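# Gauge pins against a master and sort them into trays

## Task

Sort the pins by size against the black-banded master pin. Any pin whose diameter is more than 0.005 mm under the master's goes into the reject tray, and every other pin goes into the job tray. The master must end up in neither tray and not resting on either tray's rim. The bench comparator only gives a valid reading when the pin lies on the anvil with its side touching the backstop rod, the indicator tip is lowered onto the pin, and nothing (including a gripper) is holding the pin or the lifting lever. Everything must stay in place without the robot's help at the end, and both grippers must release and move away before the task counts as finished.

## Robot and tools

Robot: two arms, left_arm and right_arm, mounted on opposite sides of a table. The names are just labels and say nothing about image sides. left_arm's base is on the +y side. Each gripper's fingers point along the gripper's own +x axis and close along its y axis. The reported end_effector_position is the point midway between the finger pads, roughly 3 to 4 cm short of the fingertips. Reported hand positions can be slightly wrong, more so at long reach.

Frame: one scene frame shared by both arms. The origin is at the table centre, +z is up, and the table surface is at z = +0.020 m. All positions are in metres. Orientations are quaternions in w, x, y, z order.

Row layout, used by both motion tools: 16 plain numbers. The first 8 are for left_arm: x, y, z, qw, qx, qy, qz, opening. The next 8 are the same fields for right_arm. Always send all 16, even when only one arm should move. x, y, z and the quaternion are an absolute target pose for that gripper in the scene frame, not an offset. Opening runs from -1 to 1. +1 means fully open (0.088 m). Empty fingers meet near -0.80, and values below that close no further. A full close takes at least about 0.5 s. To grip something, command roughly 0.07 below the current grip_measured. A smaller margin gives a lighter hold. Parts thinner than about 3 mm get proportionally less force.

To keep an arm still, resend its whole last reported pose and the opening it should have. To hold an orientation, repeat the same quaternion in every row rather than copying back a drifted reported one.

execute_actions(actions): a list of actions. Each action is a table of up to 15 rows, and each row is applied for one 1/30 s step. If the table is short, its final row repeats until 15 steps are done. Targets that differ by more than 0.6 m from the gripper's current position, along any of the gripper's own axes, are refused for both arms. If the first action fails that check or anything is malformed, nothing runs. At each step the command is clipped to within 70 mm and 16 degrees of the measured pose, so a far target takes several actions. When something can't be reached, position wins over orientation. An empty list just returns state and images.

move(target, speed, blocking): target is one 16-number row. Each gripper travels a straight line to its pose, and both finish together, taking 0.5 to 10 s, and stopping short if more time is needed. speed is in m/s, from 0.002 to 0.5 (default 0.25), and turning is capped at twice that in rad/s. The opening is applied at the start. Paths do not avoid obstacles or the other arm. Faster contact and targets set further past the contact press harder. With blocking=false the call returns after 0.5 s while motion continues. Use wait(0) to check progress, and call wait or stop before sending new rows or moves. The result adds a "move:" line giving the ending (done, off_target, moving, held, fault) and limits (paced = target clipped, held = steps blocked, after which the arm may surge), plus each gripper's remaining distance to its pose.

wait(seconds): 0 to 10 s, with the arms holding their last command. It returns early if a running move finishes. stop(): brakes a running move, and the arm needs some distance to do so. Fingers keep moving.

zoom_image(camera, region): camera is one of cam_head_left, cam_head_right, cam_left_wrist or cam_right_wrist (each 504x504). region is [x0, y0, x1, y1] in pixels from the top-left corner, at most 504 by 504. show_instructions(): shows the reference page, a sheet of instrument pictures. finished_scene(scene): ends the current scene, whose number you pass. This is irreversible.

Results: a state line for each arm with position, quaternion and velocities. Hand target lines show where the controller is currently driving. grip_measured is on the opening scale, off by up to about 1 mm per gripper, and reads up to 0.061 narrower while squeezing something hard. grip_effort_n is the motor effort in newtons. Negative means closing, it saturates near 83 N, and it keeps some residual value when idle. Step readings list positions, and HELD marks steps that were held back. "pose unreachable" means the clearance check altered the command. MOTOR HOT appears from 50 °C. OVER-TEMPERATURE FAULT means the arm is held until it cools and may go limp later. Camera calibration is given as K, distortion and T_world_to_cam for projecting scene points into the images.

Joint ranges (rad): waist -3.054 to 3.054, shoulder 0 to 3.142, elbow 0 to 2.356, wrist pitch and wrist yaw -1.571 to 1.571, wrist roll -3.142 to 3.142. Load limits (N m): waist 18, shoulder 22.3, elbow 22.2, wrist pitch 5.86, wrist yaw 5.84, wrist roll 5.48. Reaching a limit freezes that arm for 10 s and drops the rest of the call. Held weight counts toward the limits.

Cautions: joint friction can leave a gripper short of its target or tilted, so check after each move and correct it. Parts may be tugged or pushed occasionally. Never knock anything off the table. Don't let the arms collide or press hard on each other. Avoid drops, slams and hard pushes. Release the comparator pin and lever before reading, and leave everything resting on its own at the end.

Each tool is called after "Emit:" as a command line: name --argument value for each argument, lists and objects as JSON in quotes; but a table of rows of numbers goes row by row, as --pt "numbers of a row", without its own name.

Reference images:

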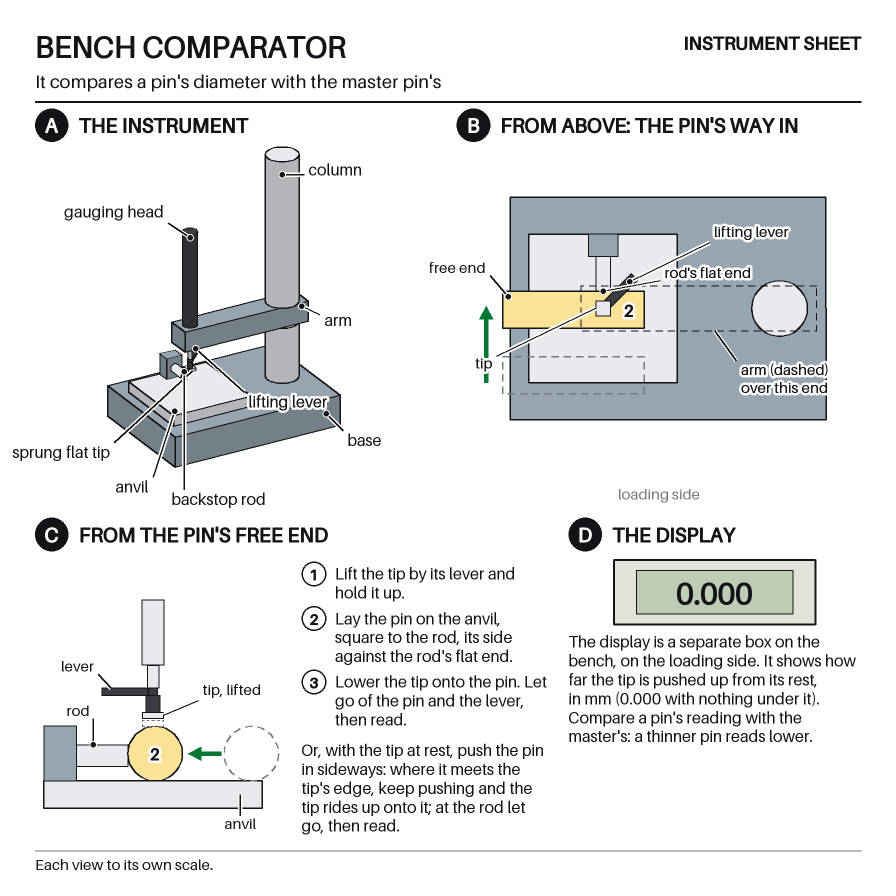

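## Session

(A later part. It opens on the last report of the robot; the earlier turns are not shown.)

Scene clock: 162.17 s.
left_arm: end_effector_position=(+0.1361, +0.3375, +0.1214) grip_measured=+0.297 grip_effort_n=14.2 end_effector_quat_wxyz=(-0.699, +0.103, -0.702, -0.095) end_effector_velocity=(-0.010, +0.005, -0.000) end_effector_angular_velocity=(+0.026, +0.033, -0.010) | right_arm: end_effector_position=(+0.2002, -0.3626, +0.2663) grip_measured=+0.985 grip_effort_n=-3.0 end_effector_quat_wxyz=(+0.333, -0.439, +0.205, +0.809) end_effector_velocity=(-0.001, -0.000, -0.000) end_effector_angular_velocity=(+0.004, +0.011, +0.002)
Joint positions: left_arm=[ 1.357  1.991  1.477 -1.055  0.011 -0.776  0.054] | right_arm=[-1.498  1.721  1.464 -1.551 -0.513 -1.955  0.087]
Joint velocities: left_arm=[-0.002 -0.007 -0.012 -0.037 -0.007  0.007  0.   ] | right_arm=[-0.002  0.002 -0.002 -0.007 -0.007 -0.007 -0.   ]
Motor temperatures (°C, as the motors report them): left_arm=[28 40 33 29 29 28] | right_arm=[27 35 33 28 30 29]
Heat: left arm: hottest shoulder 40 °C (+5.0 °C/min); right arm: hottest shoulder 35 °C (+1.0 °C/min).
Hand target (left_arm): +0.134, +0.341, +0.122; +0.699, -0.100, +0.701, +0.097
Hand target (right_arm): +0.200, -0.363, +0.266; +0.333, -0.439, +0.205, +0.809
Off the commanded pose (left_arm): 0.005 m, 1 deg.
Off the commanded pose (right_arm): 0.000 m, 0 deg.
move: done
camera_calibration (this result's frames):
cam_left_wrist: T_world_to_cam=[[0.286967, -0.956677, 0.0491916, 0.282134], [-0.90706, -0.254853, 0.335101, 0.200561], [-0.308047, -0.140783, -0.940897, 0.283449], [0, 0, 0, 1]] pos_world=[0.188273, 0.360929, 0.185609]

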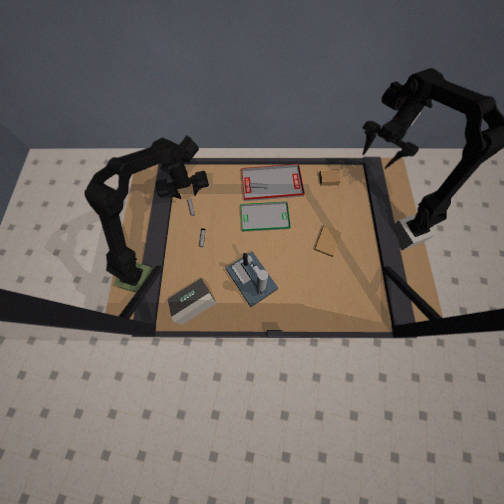

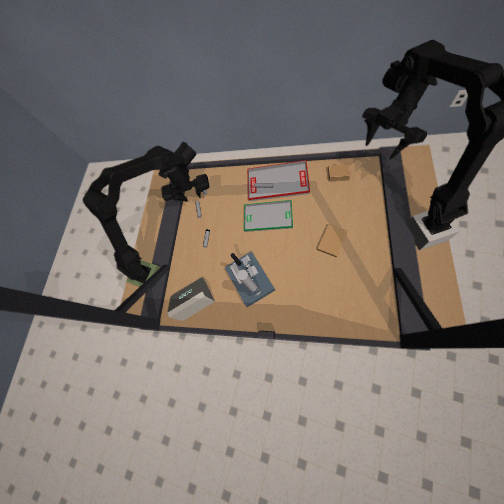

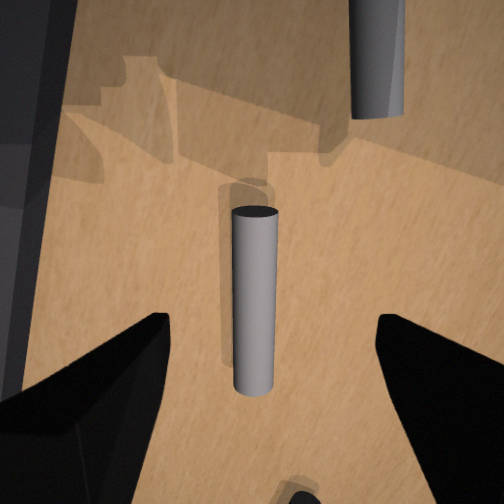

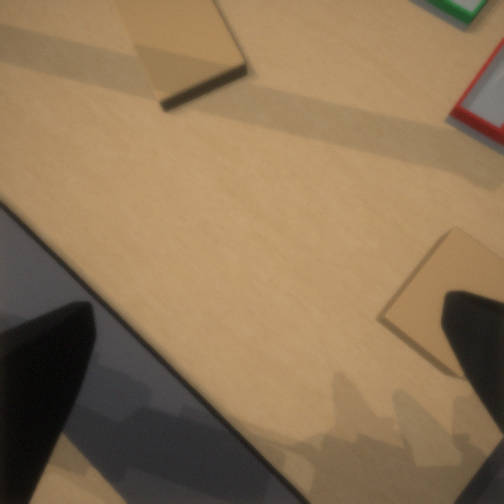

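Emit:
move --target '[0.131,0.346,0.05,0.700,-0.098,0.700,0.098,0.3, 0.2002,-0.3626,0.2663,0.333,-0.439,0.205,0.809,1]' --speed 0.08

Emit:
move --target '[0.131,0.346,0.05,0.700,-0.098,0.700,0.098,-0.6, 0.2002,-0.3626,0.2663,0.333,-0.439,0.205,0.809,1]' --speed 0.08

Emit:
move --target '[0.131,0.346,0.14,0.700,-0.098,0.700,0.098,-0.6, 0.2002,-0.3626,0.2663,0.333,-0.439,0.205,0.809,1]' --speed 0.12

Emit:
move --target '[-0.141,0.147,0.14,0.678,-0.201,0.678,0.201,-0.6, 0.2002,-0.3626,0.2663,0.333,-0.439,0.205,0.809,1]' --speed 0.2

Emit:
move --target '[-0.141,0.147,0.096,0.678,-0.201,0.678,0.201,-0.6, 0.2002,-0.3626,0.2663,0.333,-0.439,0.205,0.809,1]' --speed 0.05

Emit:
move --target '[-0.120,0.115,0.093,0.678,-0.201,0.678,0.201,-0.6, 0.2002,-0.3626,0.2663,0.333,-0.439,0.205,0.809,1]' --speed 0.02

Emit:
move --target '[-0.1246,0.1197,0.1006,0.678,-0.201,0.678,0.201,-0.2, 0.2002,-0.3626,0.2663,0.333,-0.439,0.205,0.809,1]' --speed 0.02

Emit:
move --target '[-0.1246,0.1197,0.15,0.678,-0.201,0.678,0.201,-0.2, 0.2002,-0.3626,0.2663,0.333,-0.439,0.205,0.809,1]' --speed 0.08

Emit:
move --target '[-0.27,0.30,0.17,0.678,-0.201,0.678,0.201,-0.2, 0.2002,-0.3626,0.2663,0.333,-0.439,0.205,0.809,1]' --speed 0.2

Scene clock: 172.47 s.
left_arm: end_effector_position=(+0.1348, +0.3418, +0.0597) grip_measured=+0.297 grip_effort_n=14.2 end_effector_quat_wxyz=(-0.707, +0.105, -0.693, -0.091) end_effector_velocity=(-0.006, +0.004, -0.003) end_effector_angular_velocity=(+0.017, +0.016, +0.005) | right_arm: end_effector_position=(+0.2002, -0.3626, +0.2663) grip_measured=+0.985 grip_effort_n=-3.0 end_effector_quat_wxyz=(+0.333, -0.439, +0.205, +0.809) end_effector_velocity=(-0.003, +0.000, -0.000) end_effector_angular_velocity=(+0.004, +0.011, +0.007)
Joint positions: left_arm=[ 1.363  2.05   1.301 -0.794  0.005 -0.767  0.054] | right_arm=[-1.498  1.721  1.464 -1.551 -0.513 -1.955  0.087]
Joint velocities: left_arm=[-0.002 -0.002 -0.017 -0.007 -0.007 -0.007 -0.   ] | right_arm=[ 0.002 -0.002 -0.007 -0.007 -0.007 -0.007 -0.   ]
Motor temperatures (°C, as the motors report them): left_arm=[28 40 32 29 29 28] | right_arm=[27 35 33 28 30 29]
Heat: left arm: hottest shoulder 40 °C (+5.0 °C/min); right arm: hottest shoulder 35 °C (+1.0 °C/min).
Hand target (left_arm): +0.130, +0.346, +0.050; +0.700, -0.098, +0.700, +0.098
Hand target (right_arm): +0.200, -0.363, +0.266; +0.333, -0.439, +0.205, +0.809
Off the commanded pose (left_arm): 0.011 m, 2 deg.
Off the commanded pose (right_arm): 0.000 m, 0 deg.
move: off_target (left_arm)
camera_calibration (this result's frames):
cam_left_wrist: T_world_to_cam=[[0.282403, -0.957309, 0.0617106, 0.289781], [-0.915923, -0.249952, 0.314019, 0.221961], [-0.285189, -0.145202, -0.947409, 0.224442], [0, 0, 0, 1]] pos_world=[0.185473, 0.365479, 0.125055]

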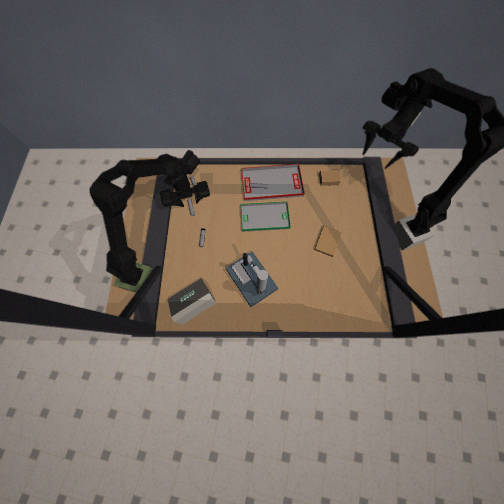

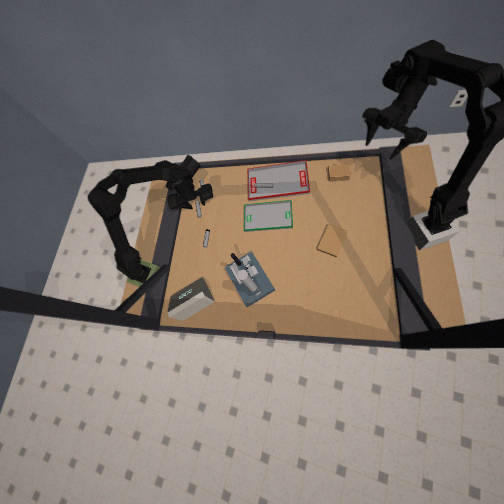

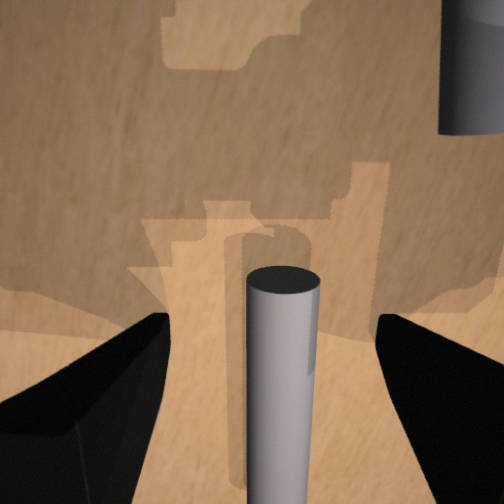

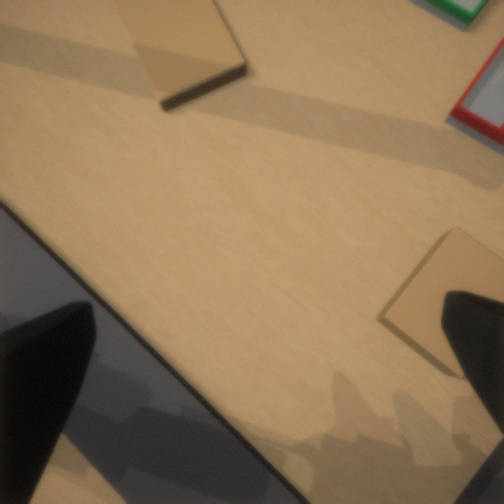

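Scene clock: 173.17 s.
left_arm: end_effector_position=(+0.1354, +0.3445, +0.0596) grip_measured=-0.517 grip_effort_n=-83.5 end_effector_quat_wxyz=(-0.707, +0.103, -0.693, -0.095) end_effector_velocity=(-0.001, +0.003, +0.000) end_effector_angular_velocity=(+0.023, -0.004, +0.005) | right_arm: end_effector_position=(+0.2002, -0.3626, +0.2663) grip_measured=+0.985 grip_effort_n=-3.0 end_effector_quat_wxyz=(+0.333, -0.439, +0.205, +0.809) end_effector_velocity=(-0.003, +0.001, +0.001) end_effector_angular_velocity=(+0.017, +0.017, -0.001)
Joint positions: left_arm=[ 1.367  2.05   1.3   -0.797 -0.003 -0.767  0.014] | right_arm=[-1.498  1.721  1.464 -1.551 -0.513 -1.955  0.087]
Joint velocities: left_arm=[-0.002 -0.002 -0.002 -0.007 -0.022 -0.007  0.   ] | right_arm=[-0.002 -0.002 -0.007 -0.007 -0.022 -0.007 -0.   ]
Motor temperatures (°C, as the motors report them): left_arm=[28 40 32 29 29 28] | right_arm=[27 35 33 28 30 29]
Heat: left arm: hottest shoulder 40 °C (+5.1 °C/min); right arm: hottest shoulder 35 °C (+1.0 °C/min).
Hand target (left_arm): +0.131, +0.346, +0.050; +0.700, -0.098, +0.700, +0.098
Hand target (right_arm): +0.200, -0.363, +0.266; +0.333, -0.439, +0.205, +0.809
Off the commanded pose (left_arm): 0.011 m, 1 deg.
Off the commanded pose (right_arm): 0.000 m, 0 deg.
move: off_target (left_arm)
camera_calibration (this result's frames):
cam_left_wrist: T_world_to_cam=[[0.286574, -0.956527, 0.0541467, 0.291838], [-0.914926, -0.256467, 0.311665, 0.225403], [-0.28423, -0.138855, -0.948648, 0.222643], [0, 0, 0, 1]] pos_world=[0.185875, 0.367874, 0.125158]

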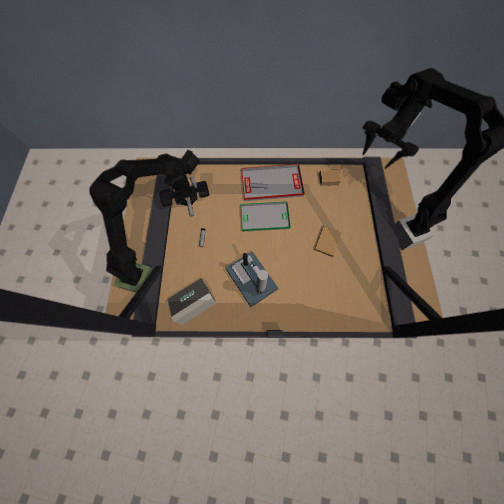

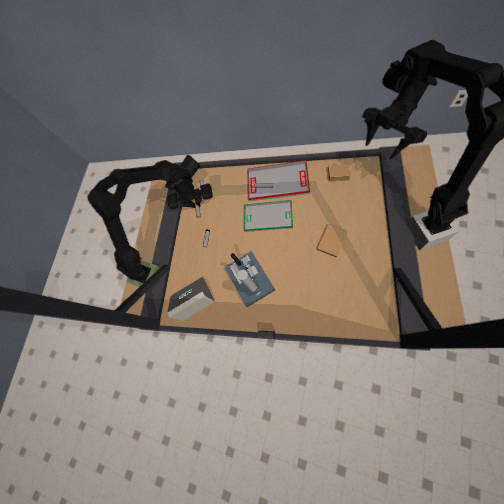

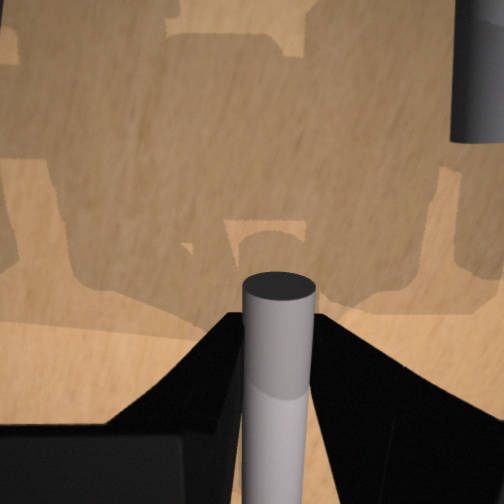

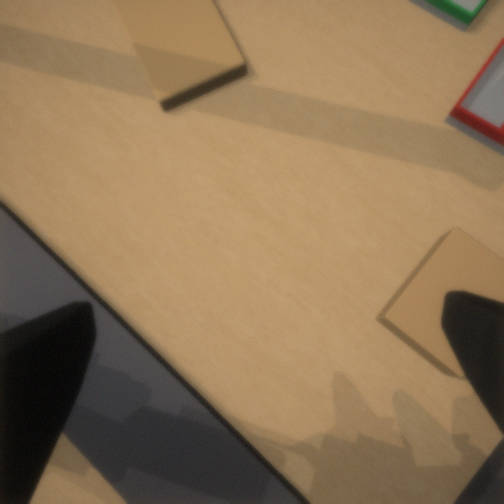

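Scene clock: 174.30 s.
left_arm: end_effector_position=(+0.1288, +0.3480, +0.1327) grip_measured=-0.517 grip_effort_n=-83.5 end_effector_quat_wxyz=(-0.695, +0.094, -0.705, -0.104) end_effector_velocity=(+0.002, -0.001, +0.004) end_effector_angular_velocity=(+0.003, -0.010, +0.019) | right_arm: end_effector_position=(+0.2002, -0.3626, +0.2663) grip_measured=+0.985 grip_effort_n=-3.0 end_effector_quat_wxyz=(+0.333, -0.439, +0.205, +0.809) end_effector_velocity=(-0.000, -0.002, +0.001) end_effector_angular_velocity=(-0.005, -0.003, +0.005)
Joint positions: left_arm=[ 1.367  1.956  1.475 -1.11  -0.003 -0.767  0.014] | right_arm=[-1.498  1.721  1.464 -1.551 -0.513 -1.955  0.087]
Joint velocities: left_arm=[-0.002 -0.002  0.012 -0.007 -0.007 -0.022  0.   ] | right_arm=[-0.002 -0.002  0.002 -0.007  0.007 -0.007  0.   ]
Motor temperatures (°C, as the motors report them): left_arm=[28 40 32 29 29 28] | right_arm=[27 35 33 28 30 29]
Heat: left arm: hottest shoulder 40 °C (+5.1 °C/min); right arm: hottest shoulder 35 °C (+1.0 °C/min).
Hand target (left_arm): +0.131, +0.346, +0.140; +0.700, -0.098, +0.700, +0.098
Hand target (right_arm): +0.200, -0.363, +0.266; +0.333, -0.439, +0.205, +0.809
Off the commanded pose (left_arm): 0.008 m, 1 deg.
Off the commanded pose (right_arm): 0.000 m, 0 deg.
move: done
camera_calibration (this result's frames):
cam_left_wrist: T_world_to_cam=[[0.288087, -0.957324, 0.0231592, 0.297248], [-0.90213, -0.263207, 0.341884, 0.1942], [-0.321198, -0.119385, -0.939457, 0.28738], [0, 0, 0, 1]] pos_world=[0.181866, 0.369986, 0.196703]

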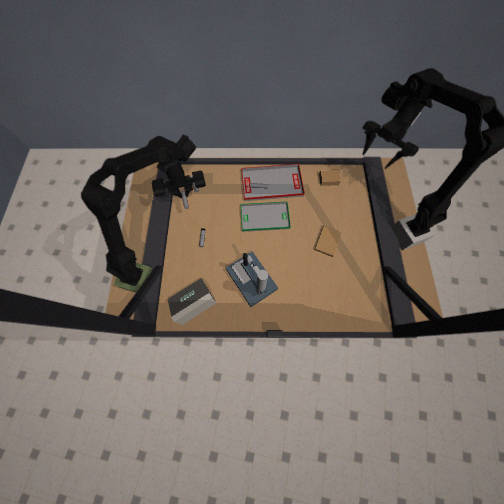

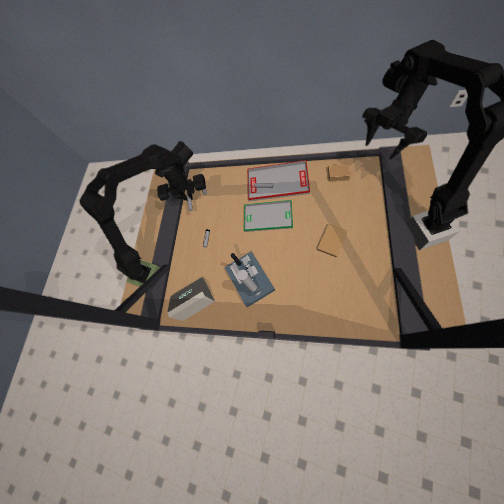

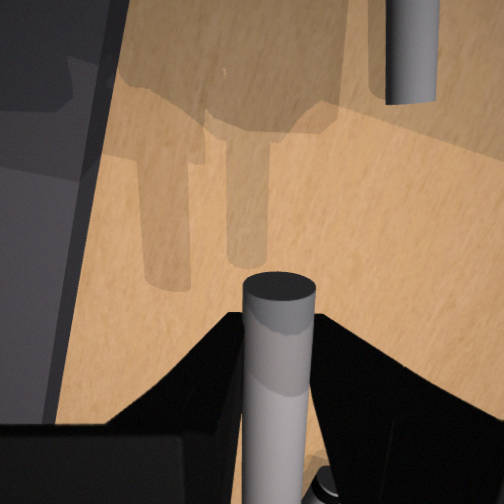

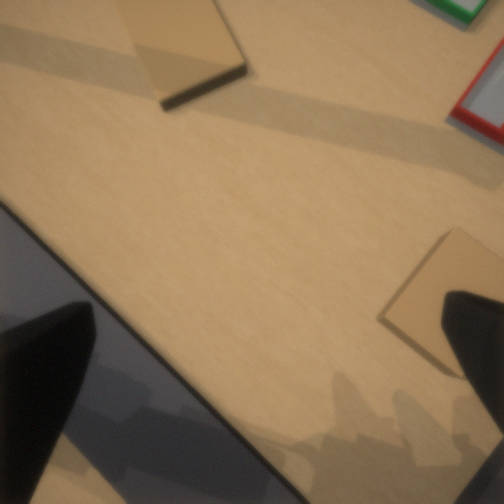

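Scene clock: 176.50 s.
left_arm: end_effector_position=(-0.1372, +0.1499, +0.1399) grip_measured=-0.517 grip_effort_n=-83.5 end_effector_quat_wxyz=(-0.680, +0.197, -0.675, -0.205) end_effector_velocity=(-0.003, -0.003, -0.000) end_effector_angular_velocity=(+0.001, +0.007, +0.015) | right_arm: end_effector_position=(+0.2002, -0.3626, +0.2663) grip_measured=+0.985 grip_effort_n=-3.0 end_effector_quat_wxyz=(+0.333, -0.439, +0.205, +0.809) end_effector_velocity=(-0.003, +0.000, +0.002) end_effector_angular_velocity=(+0.008, +0.003, +0.007)
Joint positions: left_arm=[ 0.421  1.978  1.534 -1.138 -0.005 -2.007  0.014] | right_arm=[-1.498  1.721  1.464 -1.551 -0.513 -1.955  0.087]
Joint velocities: left_arm=[-0.007  0.012  0.017 -0.007  0.007 -0.022 -0.   ] | right_arm=[ 0.002 -0.007 -0.002 -0.007 -0.007 -0.007 -0.   ]
Motor temperatures (°C, as the motors report them): left_arm=[28 40 32 29 29 28] | right_arm=[27 35 33 28 30 29]
Heat: left arm: hottest shoulder 40 °C (+5.0 °C/min); right arm: hottest shoulder 35 °C (+0.0 °C/min).
Hand target (left_arm): -0.138, +0.147, +0.140; +0.682, -0.198, +0.674, +0.204
Hand target (right_arm): +0.200, -0.363, +0.266; +0.333, -0.439, +0.205, +0.809
Off the commanded pose (left_arm): 0.005 m, 1 deg.
Off the commanded pose (right_arm): 0.000 m, 0 deg.
move: done
camera_calibration (this result's frames):
cam_left_wrist: T_world_to_cam=[[0.553121, -0.832495, 0.0317565, 0.200531], [-0.794548, -0.51568, 0.320574, -0.0447815], [-0.2505, -0.202548, -0.946691, 0.208209], [0, 0, 0, 1]] pos_world=[-0.0943424, 0.186021, 0.205097]

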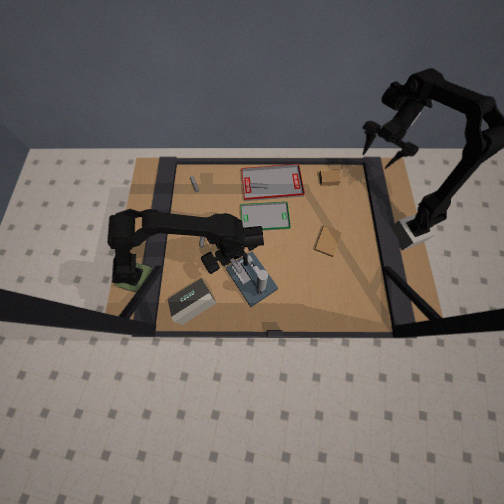

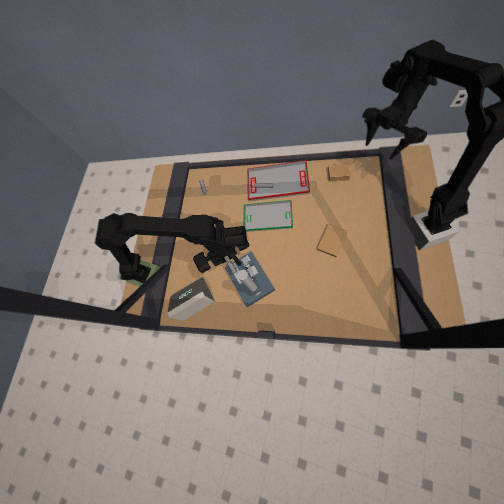

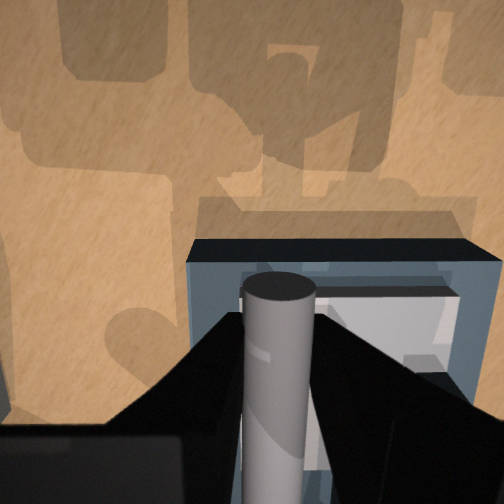

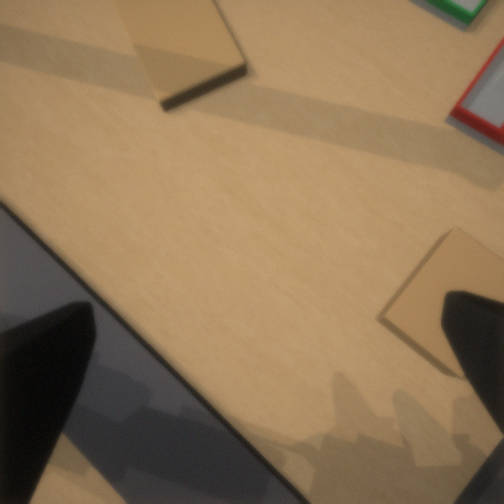

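Scene clock: 177.77 s.
left_arm: end_effector_position=(-0.1385, +0.1448, +0.1016) grip_measured=-0.517 grip_effort_n=-83.5 end_effector_quat_wxyz=(-0.679, +0.207, -0.677, -0.196) end_effector_velocity=(+0.004, -0.000, -0.001) end_effector_angular_velocity=(+0.000, -0.022, +0.010) | right_arm: end_effector_position=(+0.2002, -0.3626, +0.2663) grip_measured=+0.985 grip_effort_n=-2.6 end_effector_quat_wxyz=(+0.333, -0.439, +0.205, +0.809) end_effector_velocity=(-0.003, +0.001, -0.000) end_effector_angular_velocity=(+0.015, +0.022, -0.001)
Joint positions: left_arm=[ 0.416  2.014  1.429 -0.971 -0.005 -2.013  0.014] | right_arm=[-1.498  1.721  1.464 -1.551 -0.513 -1.955  0.087]
Joint velocities: left_arm=[ 0.002  0.002 -0.002  0.007 -0.022 -0.007 -0.   ] | right_arm=[-0.002  0.002 -0.007 -0.007 -0.022 -0.007  0.   ]
Motor temperatures (°C, as the motors report them): left_arm=[28 40 32 29 29 28] | right_arm=[27 35 33 28 30 29]
Heat: left arm: hottest shoulder 40 °C (+5.0 °C/min); right arm: hottest shoulder 35 °C (+0.0 °C/min).
Hand target (left_arm): -0.141, +0.147, +0.096; +0.678, -0.201, +0.678, +0.201
Hand target (right_arm): +0.200, -0.363, +0.266; +0.333, -0.439, +0.205, +0.809
Off the commanded pose (left_arm): 0.006 m, 1 deg.
Off the commanded pose (right_arm): 0.000 m, 0 deg.
move: done
camera_calibration (this result's frames):
cam_left_wrist: T_world_to_cam=[[0.553599, -0.830934, 0.0554658, 0.19563], [-0.795332, -0.50778, 0.331068, -0.0384867], [-0.246932, -0.227393, -0.941975, 0.174188], [0, 0, 0, 1]] pos_world=[-0.0958976, 0.182622, 0.165972]

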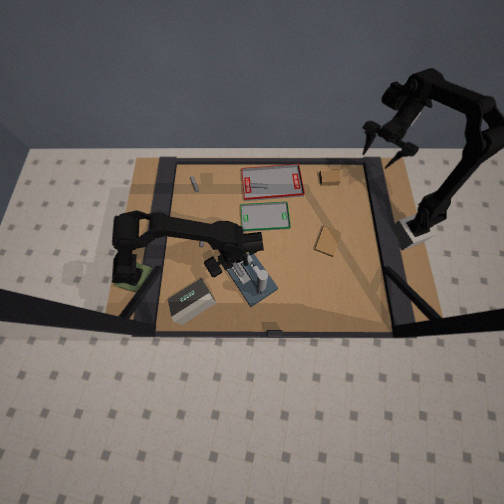

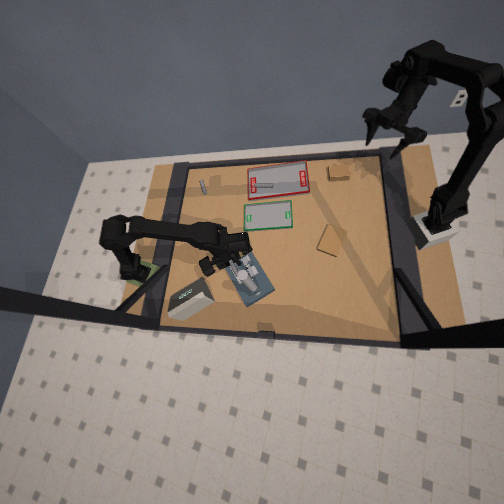

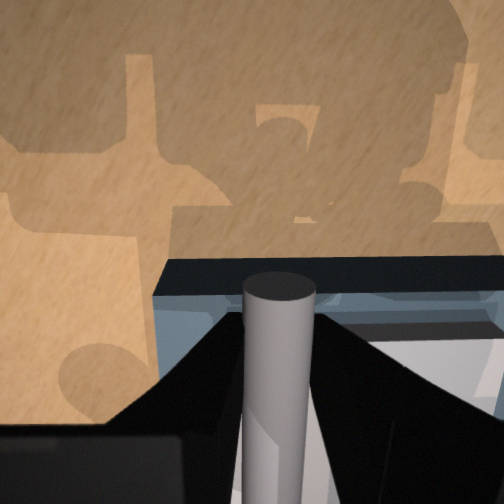

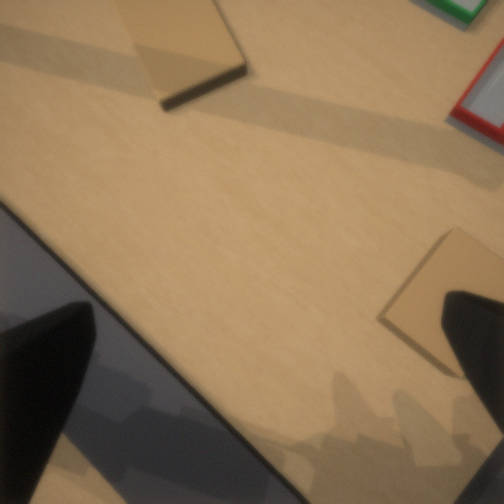

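Scene clock: 179.80 s.
left_arm: end_effector_position=(-0.1245, +0.1200, +0.1006) grip_measured=-0.517 grip_effort_n=-83.5 end_effector_quat_wxyz=(-0.679, +0.199, -0.679, -0.198) end_effector_velocity=(-0.001, +0.005, +0.000) end_effector_angular_velocity=(+0.033, -0.002, -0.010) | right_arm: end_effector_position=(+0.2002, -0.3626, +0.2663) grip_measured=+0.985 grip_effort_n=-3.0 end_effector_quat_wxyz=(+0.333, -0.439, +0.205, +0.809) end_effector_velocity=(-0.003, -0.002, -0.002) end_effector_angular_velocity=(-0.017, +0.015, -0.002)
Joint positions: left_arm=[ 0.444  2.124  1.593 -1.038  0.    -1.976  0.014] | right_arm=[-1.498  1.721  1.464 -1.551 -0.513 -1.955  0.087]
Joint velocities: left_arm=[-0.002  0.007  0.012 -0.037 -0.007  0.007 -0.   ] | right_arm=[ 0.002  0.002 -0.007 -0.007  0.007  0.007 -0.   ]
Motor temperatures (°C, as the motors report them): left_arm=[28 40 33 29 29 28] | right_arm=[27 35 33 28 30 29]
Heat: left arm: hottest shoulder 40 °C (+5.0 °C/min); right arm: hottest shoulder 35 °C (+0.0 °C/min).
Hand target (left_arm): -0.120, +0.115, +0.093; +0.678, -0.201, +0.678, +0.201
Hand target (right_arm): +0.200, -0.363, +0.266; +0.333, -0.439, +0.205, +0.809
Off the commanded pose (left_arm): 0.010 m, 0 deg.
Off the commanded pose (right_arm): 0.000 m, 0 deg.
move: off_target (left_arm)
camera_calibration (this result's frames):
cam_left_wrist: T_world_to_cam=[[0.546269, -0.836631, 0.0404726, 0.168614], [-0.797646, -0.504851, 0.329981, -0.0401721], [-0.255639, -0.212541, -0.94312, 0.168303], [0, 0, 0, 1]] pos_world=[-0.0811269, 0.156558, 0.165161]

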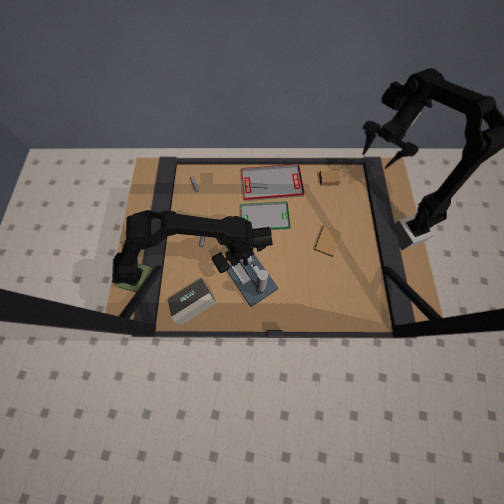

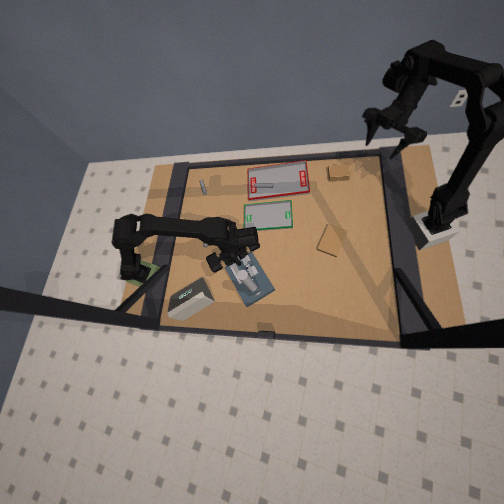

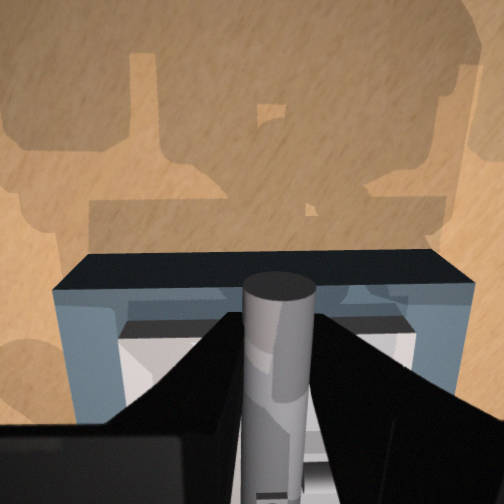

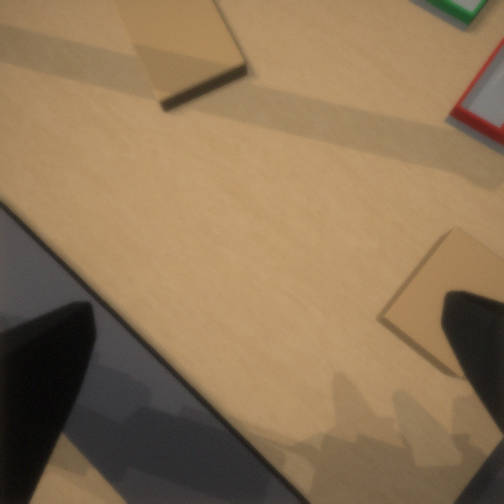

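Scene clock: 180.50 s.
left_arm: end_effector_position=(-0.1249, +0.1203, +0.1006) grip_measured=-0.205 grip_effort_n=15.6 end_effector_quat_wxyz=(-0.678, +0.199, -0.678, -0.200) end_effector_velocity=(-0.001, +0.007, -0.001) end_effector_angular_velocity=(+0.028, -0.003, +0.005) | right_arm: end_effector_position=(+0.2002, -0.3626, +0.2663) grip_measured=+0.985 grip_effort_n=-3.5 end_effector_quat_wxyz=(+0.333, -0.439, +0.205, +0.809) end_effector_velocity=(-0.003, -0.001, +0.001) end_effector_angular_velocity=(+0.006, +0.007, +0.002)
Joint positions: left_arm=[ 0.443  2.124  1.593 -1.04   0.    -1.981  0.029] | right_arm=[-1.498  1.721  1.464 -1.551 -0.513 -1.955  0.087]
Joint velocities: left_arm=[-0.002 -0.002 -0.007 -0.022 -0.007 -0.007  0.   ] | right_arm=[-0.002 -0.007 -0.007 -0.007 -0.007 -0.007 -0.   ]
Motor temperatures (°C, as the motors report them): left_arm=[28 40 33 29 29 28] | right_arm=[27 36 33 28 30 29]
Heat: left arm: hottest shoulder 40 °C (+5.0 °C/min); right arm: hottest shoulder 36 °C (+1.0 °C/min).
Hand target (left_arm): -0.125, +0.120, +0.101; +0.678, -0.201, +0.678, +0.201
Hand target (right_arm): +0.200, -0.363, +0.266; +0.333, -0.439, +0.205, +0.809
Off the commanded pose (left_arm): 0.001 m, 0 deg.
Off the commanded pose (right_arm): 0.000 m, 0 deg.
move: done
camera_calibration (this result's frames):
cam_left_wrist: T_world_to_cam=[[0.550106, -0.834196, 0.0387302, 0.169479], [-0.795223, -0.509117, 0.329273, -0.039397], [-0.25496, -0.211934, -0.94344, 0.168329], [0, 0, 0, 1]] pos_world=[-0.0816435, 0.156996, 0.165217]

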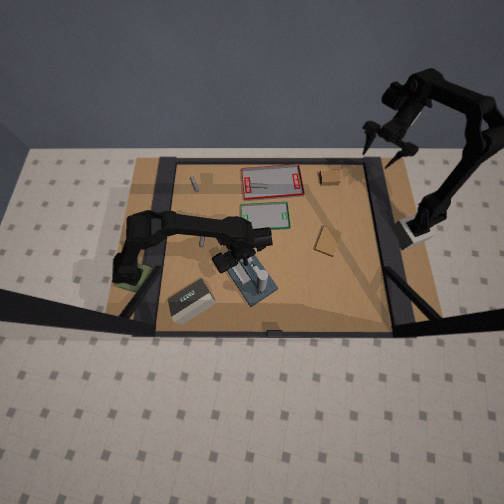

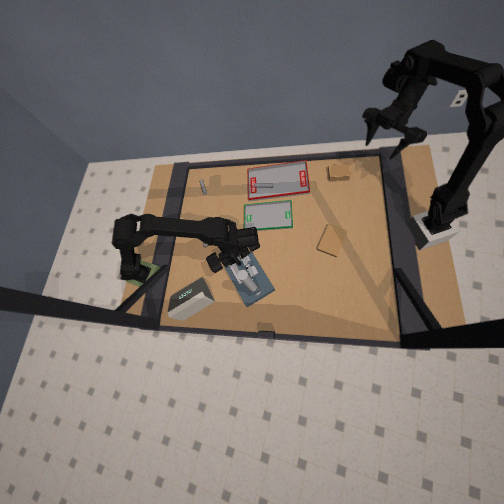

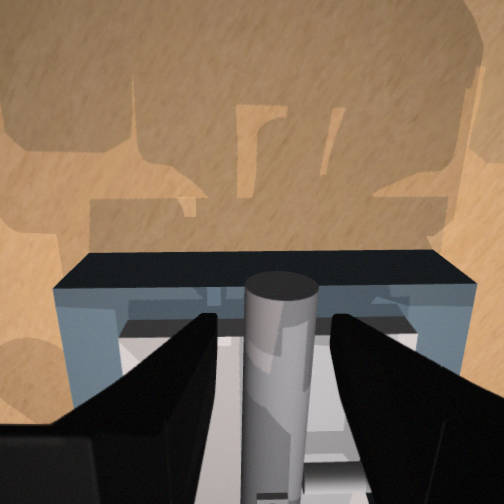

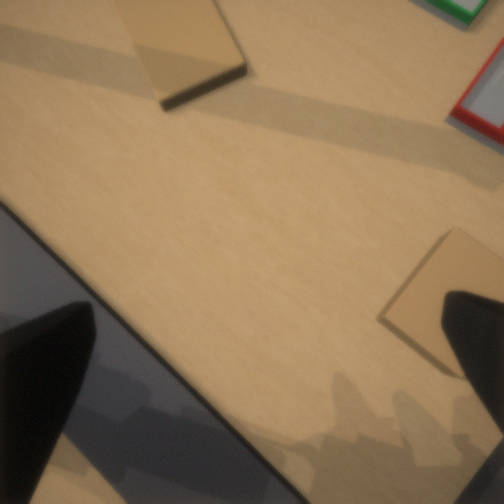

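Scene clock: 181.53 s.
left_arm: end_effector_position=(-0.1252, +0.1215, +0.1443) grip_measured=-0.203 grip_effort_n=14.7 end_effector_quat_wxyz=(-0.679, +0.195, -0.678, -0.205) end_effector_velocity=(-0.000, +0.004, +0.005) end_effector_angular_velocity=(+0.018, -0.004, -0.010) | right_arm: end_effector_position=(+0.2002, -0.3626, +0.2663) grip_measured=+0.985 grip_effort_n=-3.0 end_effector_quat_wxyz=(+0.333, -0.439, +0.205, +0.809) end_effector_velocity=(-0.002, -0.000, +0.001) end_effector_angular_velocity=(+0.001, +0.012, -0.010)
Joint positions: left_arm=[ 0.443  2.095  1.725 -1.216  0.    -1.982  0.029] | right_arm=[-1.498  1.721  1.464 -1.551 -0.513 -1.955  0.087]
Joint velocities: left_arm=[-0.002 -0.002  0.017 -0.037 -0.007  0.007  0.   ] | right_arm=[-0.002 -0.002 -0.002 -0.007 -0.007  0.007 -0.   ]
Motor temperatures (°C, as the motors report them): left_arm=[28 40 33 29 29 28] | right_arm=[27 36 33 28 30 29]
Heat: left arm: hottest shoulder 40 °C (+5.0 °C/min); right arm: hottest shoulder 36 °C (+1.0 °C/min).
Hand target (left_arm): -0.125, +0.119, +0.150; +0.678, -0.201, +0.678, +0.201
Hand target (right_arm): +0.200, -0.363, +0.266; +0.333, -0.439, +0.205, +0.809
Off the commanded pose (left_arm): 0.006 m, 1 deg.
Off the commanded pose (right_arm): 0.000 m, 0 deg.
move: done
camera_calibration (this result's frames):
cam_left_wrist: T_world_to_cam=[[0.550179, -0.834646, 0.0258538, 0.170902], [-0.794479, -0.513667, 0.32396, -0.0520619], [-0.257112, -0.198776, -0.945717, 0.208243], [0, 0, 0, 1]] pos_world=[-0.081847, 0.157294, 0.209387]

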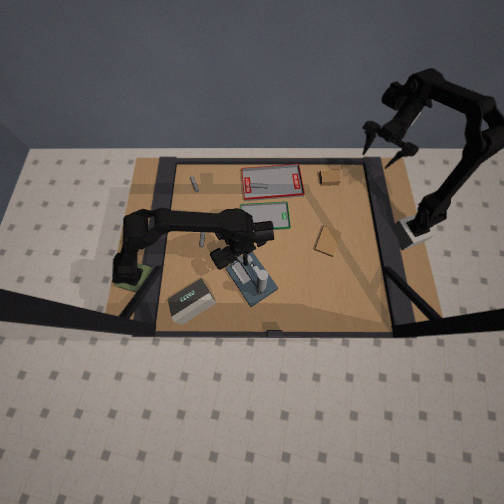

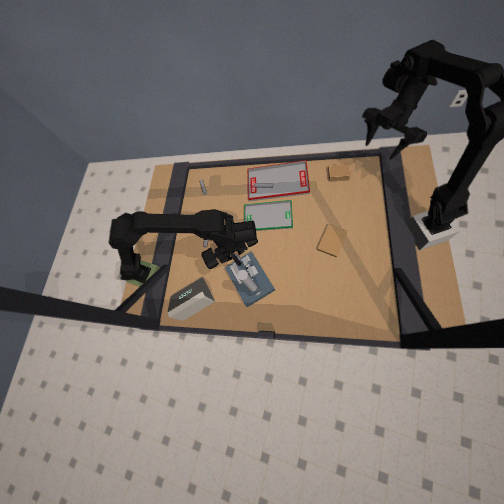

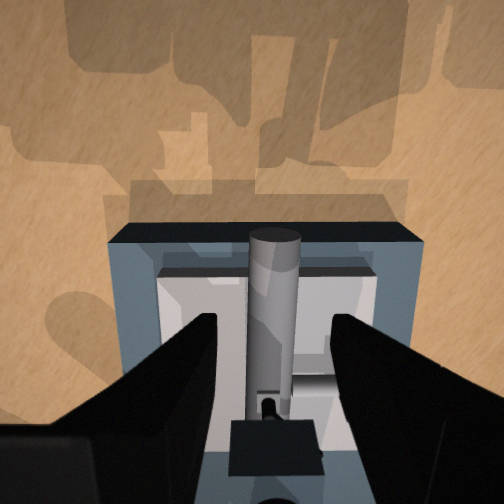

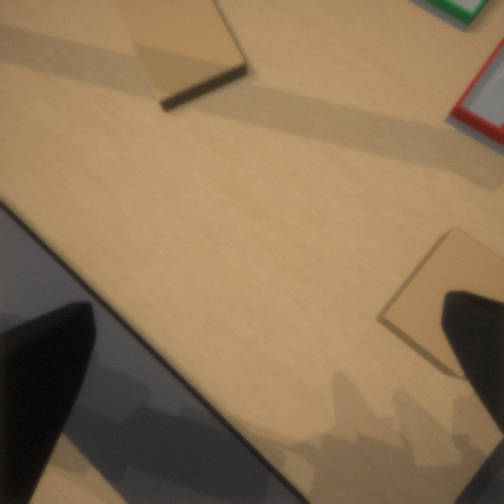

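Scene clock: 183.30 s.
left_arm: end_effector_position=(-0.2708, +0.2953, +0.1723) grip_measured=-0.203 grip_effort_n=13.7 end_effector_quat_wxyz=(-0.678, +0.203, -0.677, -0.200) end_effector_velocity=(-0.003, +0.003, +0.001) end_effector_angular_velocity=(+0.005, +0.006, +0.010) | right_arm: end_effector_position=(+0.2002, -0.3626, +0.2663) grip_measured=+0.985 grip_effort_n=-3.5 end_effector_quat_wxyz=(+0.333, -0.439, +0.205, +0.809) end_effector_velocity=(-0.001, -0.002, -0.000) end_effector_angular_velocity=(-0.012, +0.006, -0.007)
Joint positions: left_arm=[-0.075  1.436  1.045 -1.178 -0.004 -2.504  0.029] | right_arm=[-1.498  1.721  1.464 -1.551 -0.513 -1.955  0.087]
Joint velocities: left_arm=[-0.012 -0.007 -0.002 -0.007  0.007 -0.022 -0.   ] | right_arm=[-0.002 -0.002 -0.002 -0.007  0.007  0.007  0.   ]
Motor temperatures (°C, as the motors report them): left_arm=[28 40 33 29 29 28] | right_arm=[27 36 33 28 30 29]
Heat: left arm: hottest shoulder 40 °C (+4.0 °C/min); right arm: hottest shoulder 36 °C (+1.0 °C/min).
Hand target (left_arm): -0.270, +0.299, +0.171; +0.681, -0.201, +0.675, +0.201
Hand target (right_arm): +0.200, -0.363, +0.266; +0.333, -0.439, +0.205, +0.809
Off the commanded pose (left_arm): 0.005 m, 0 deg.
Off the commanded pose (right_arm): 0.000 m, 0 deg.
move: done
camera_calibration (this result's frames):
cam_left_wrist: T_world_to_cam=[[0.553494, -0.831674, 0.0443111, 0.392117], [-0.793961, -0.510832, 0.329661, -0.0891932], [-0.251534, -0.217646, -0.943059, 0.238407], [0, 0, 0, 1]] pos_world=[-0.227883, 0.332439, 0.23686]

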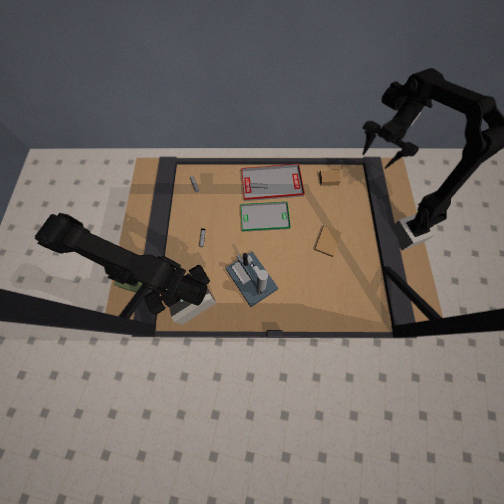

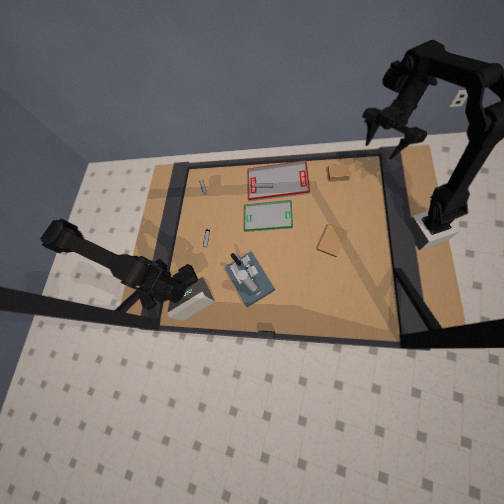

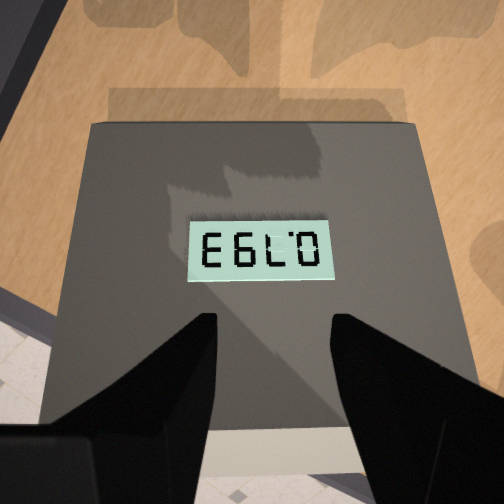

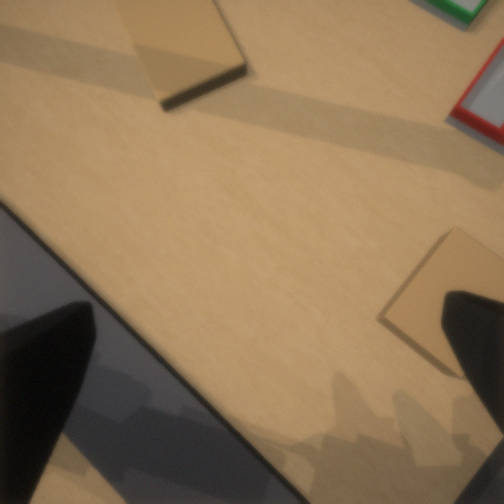

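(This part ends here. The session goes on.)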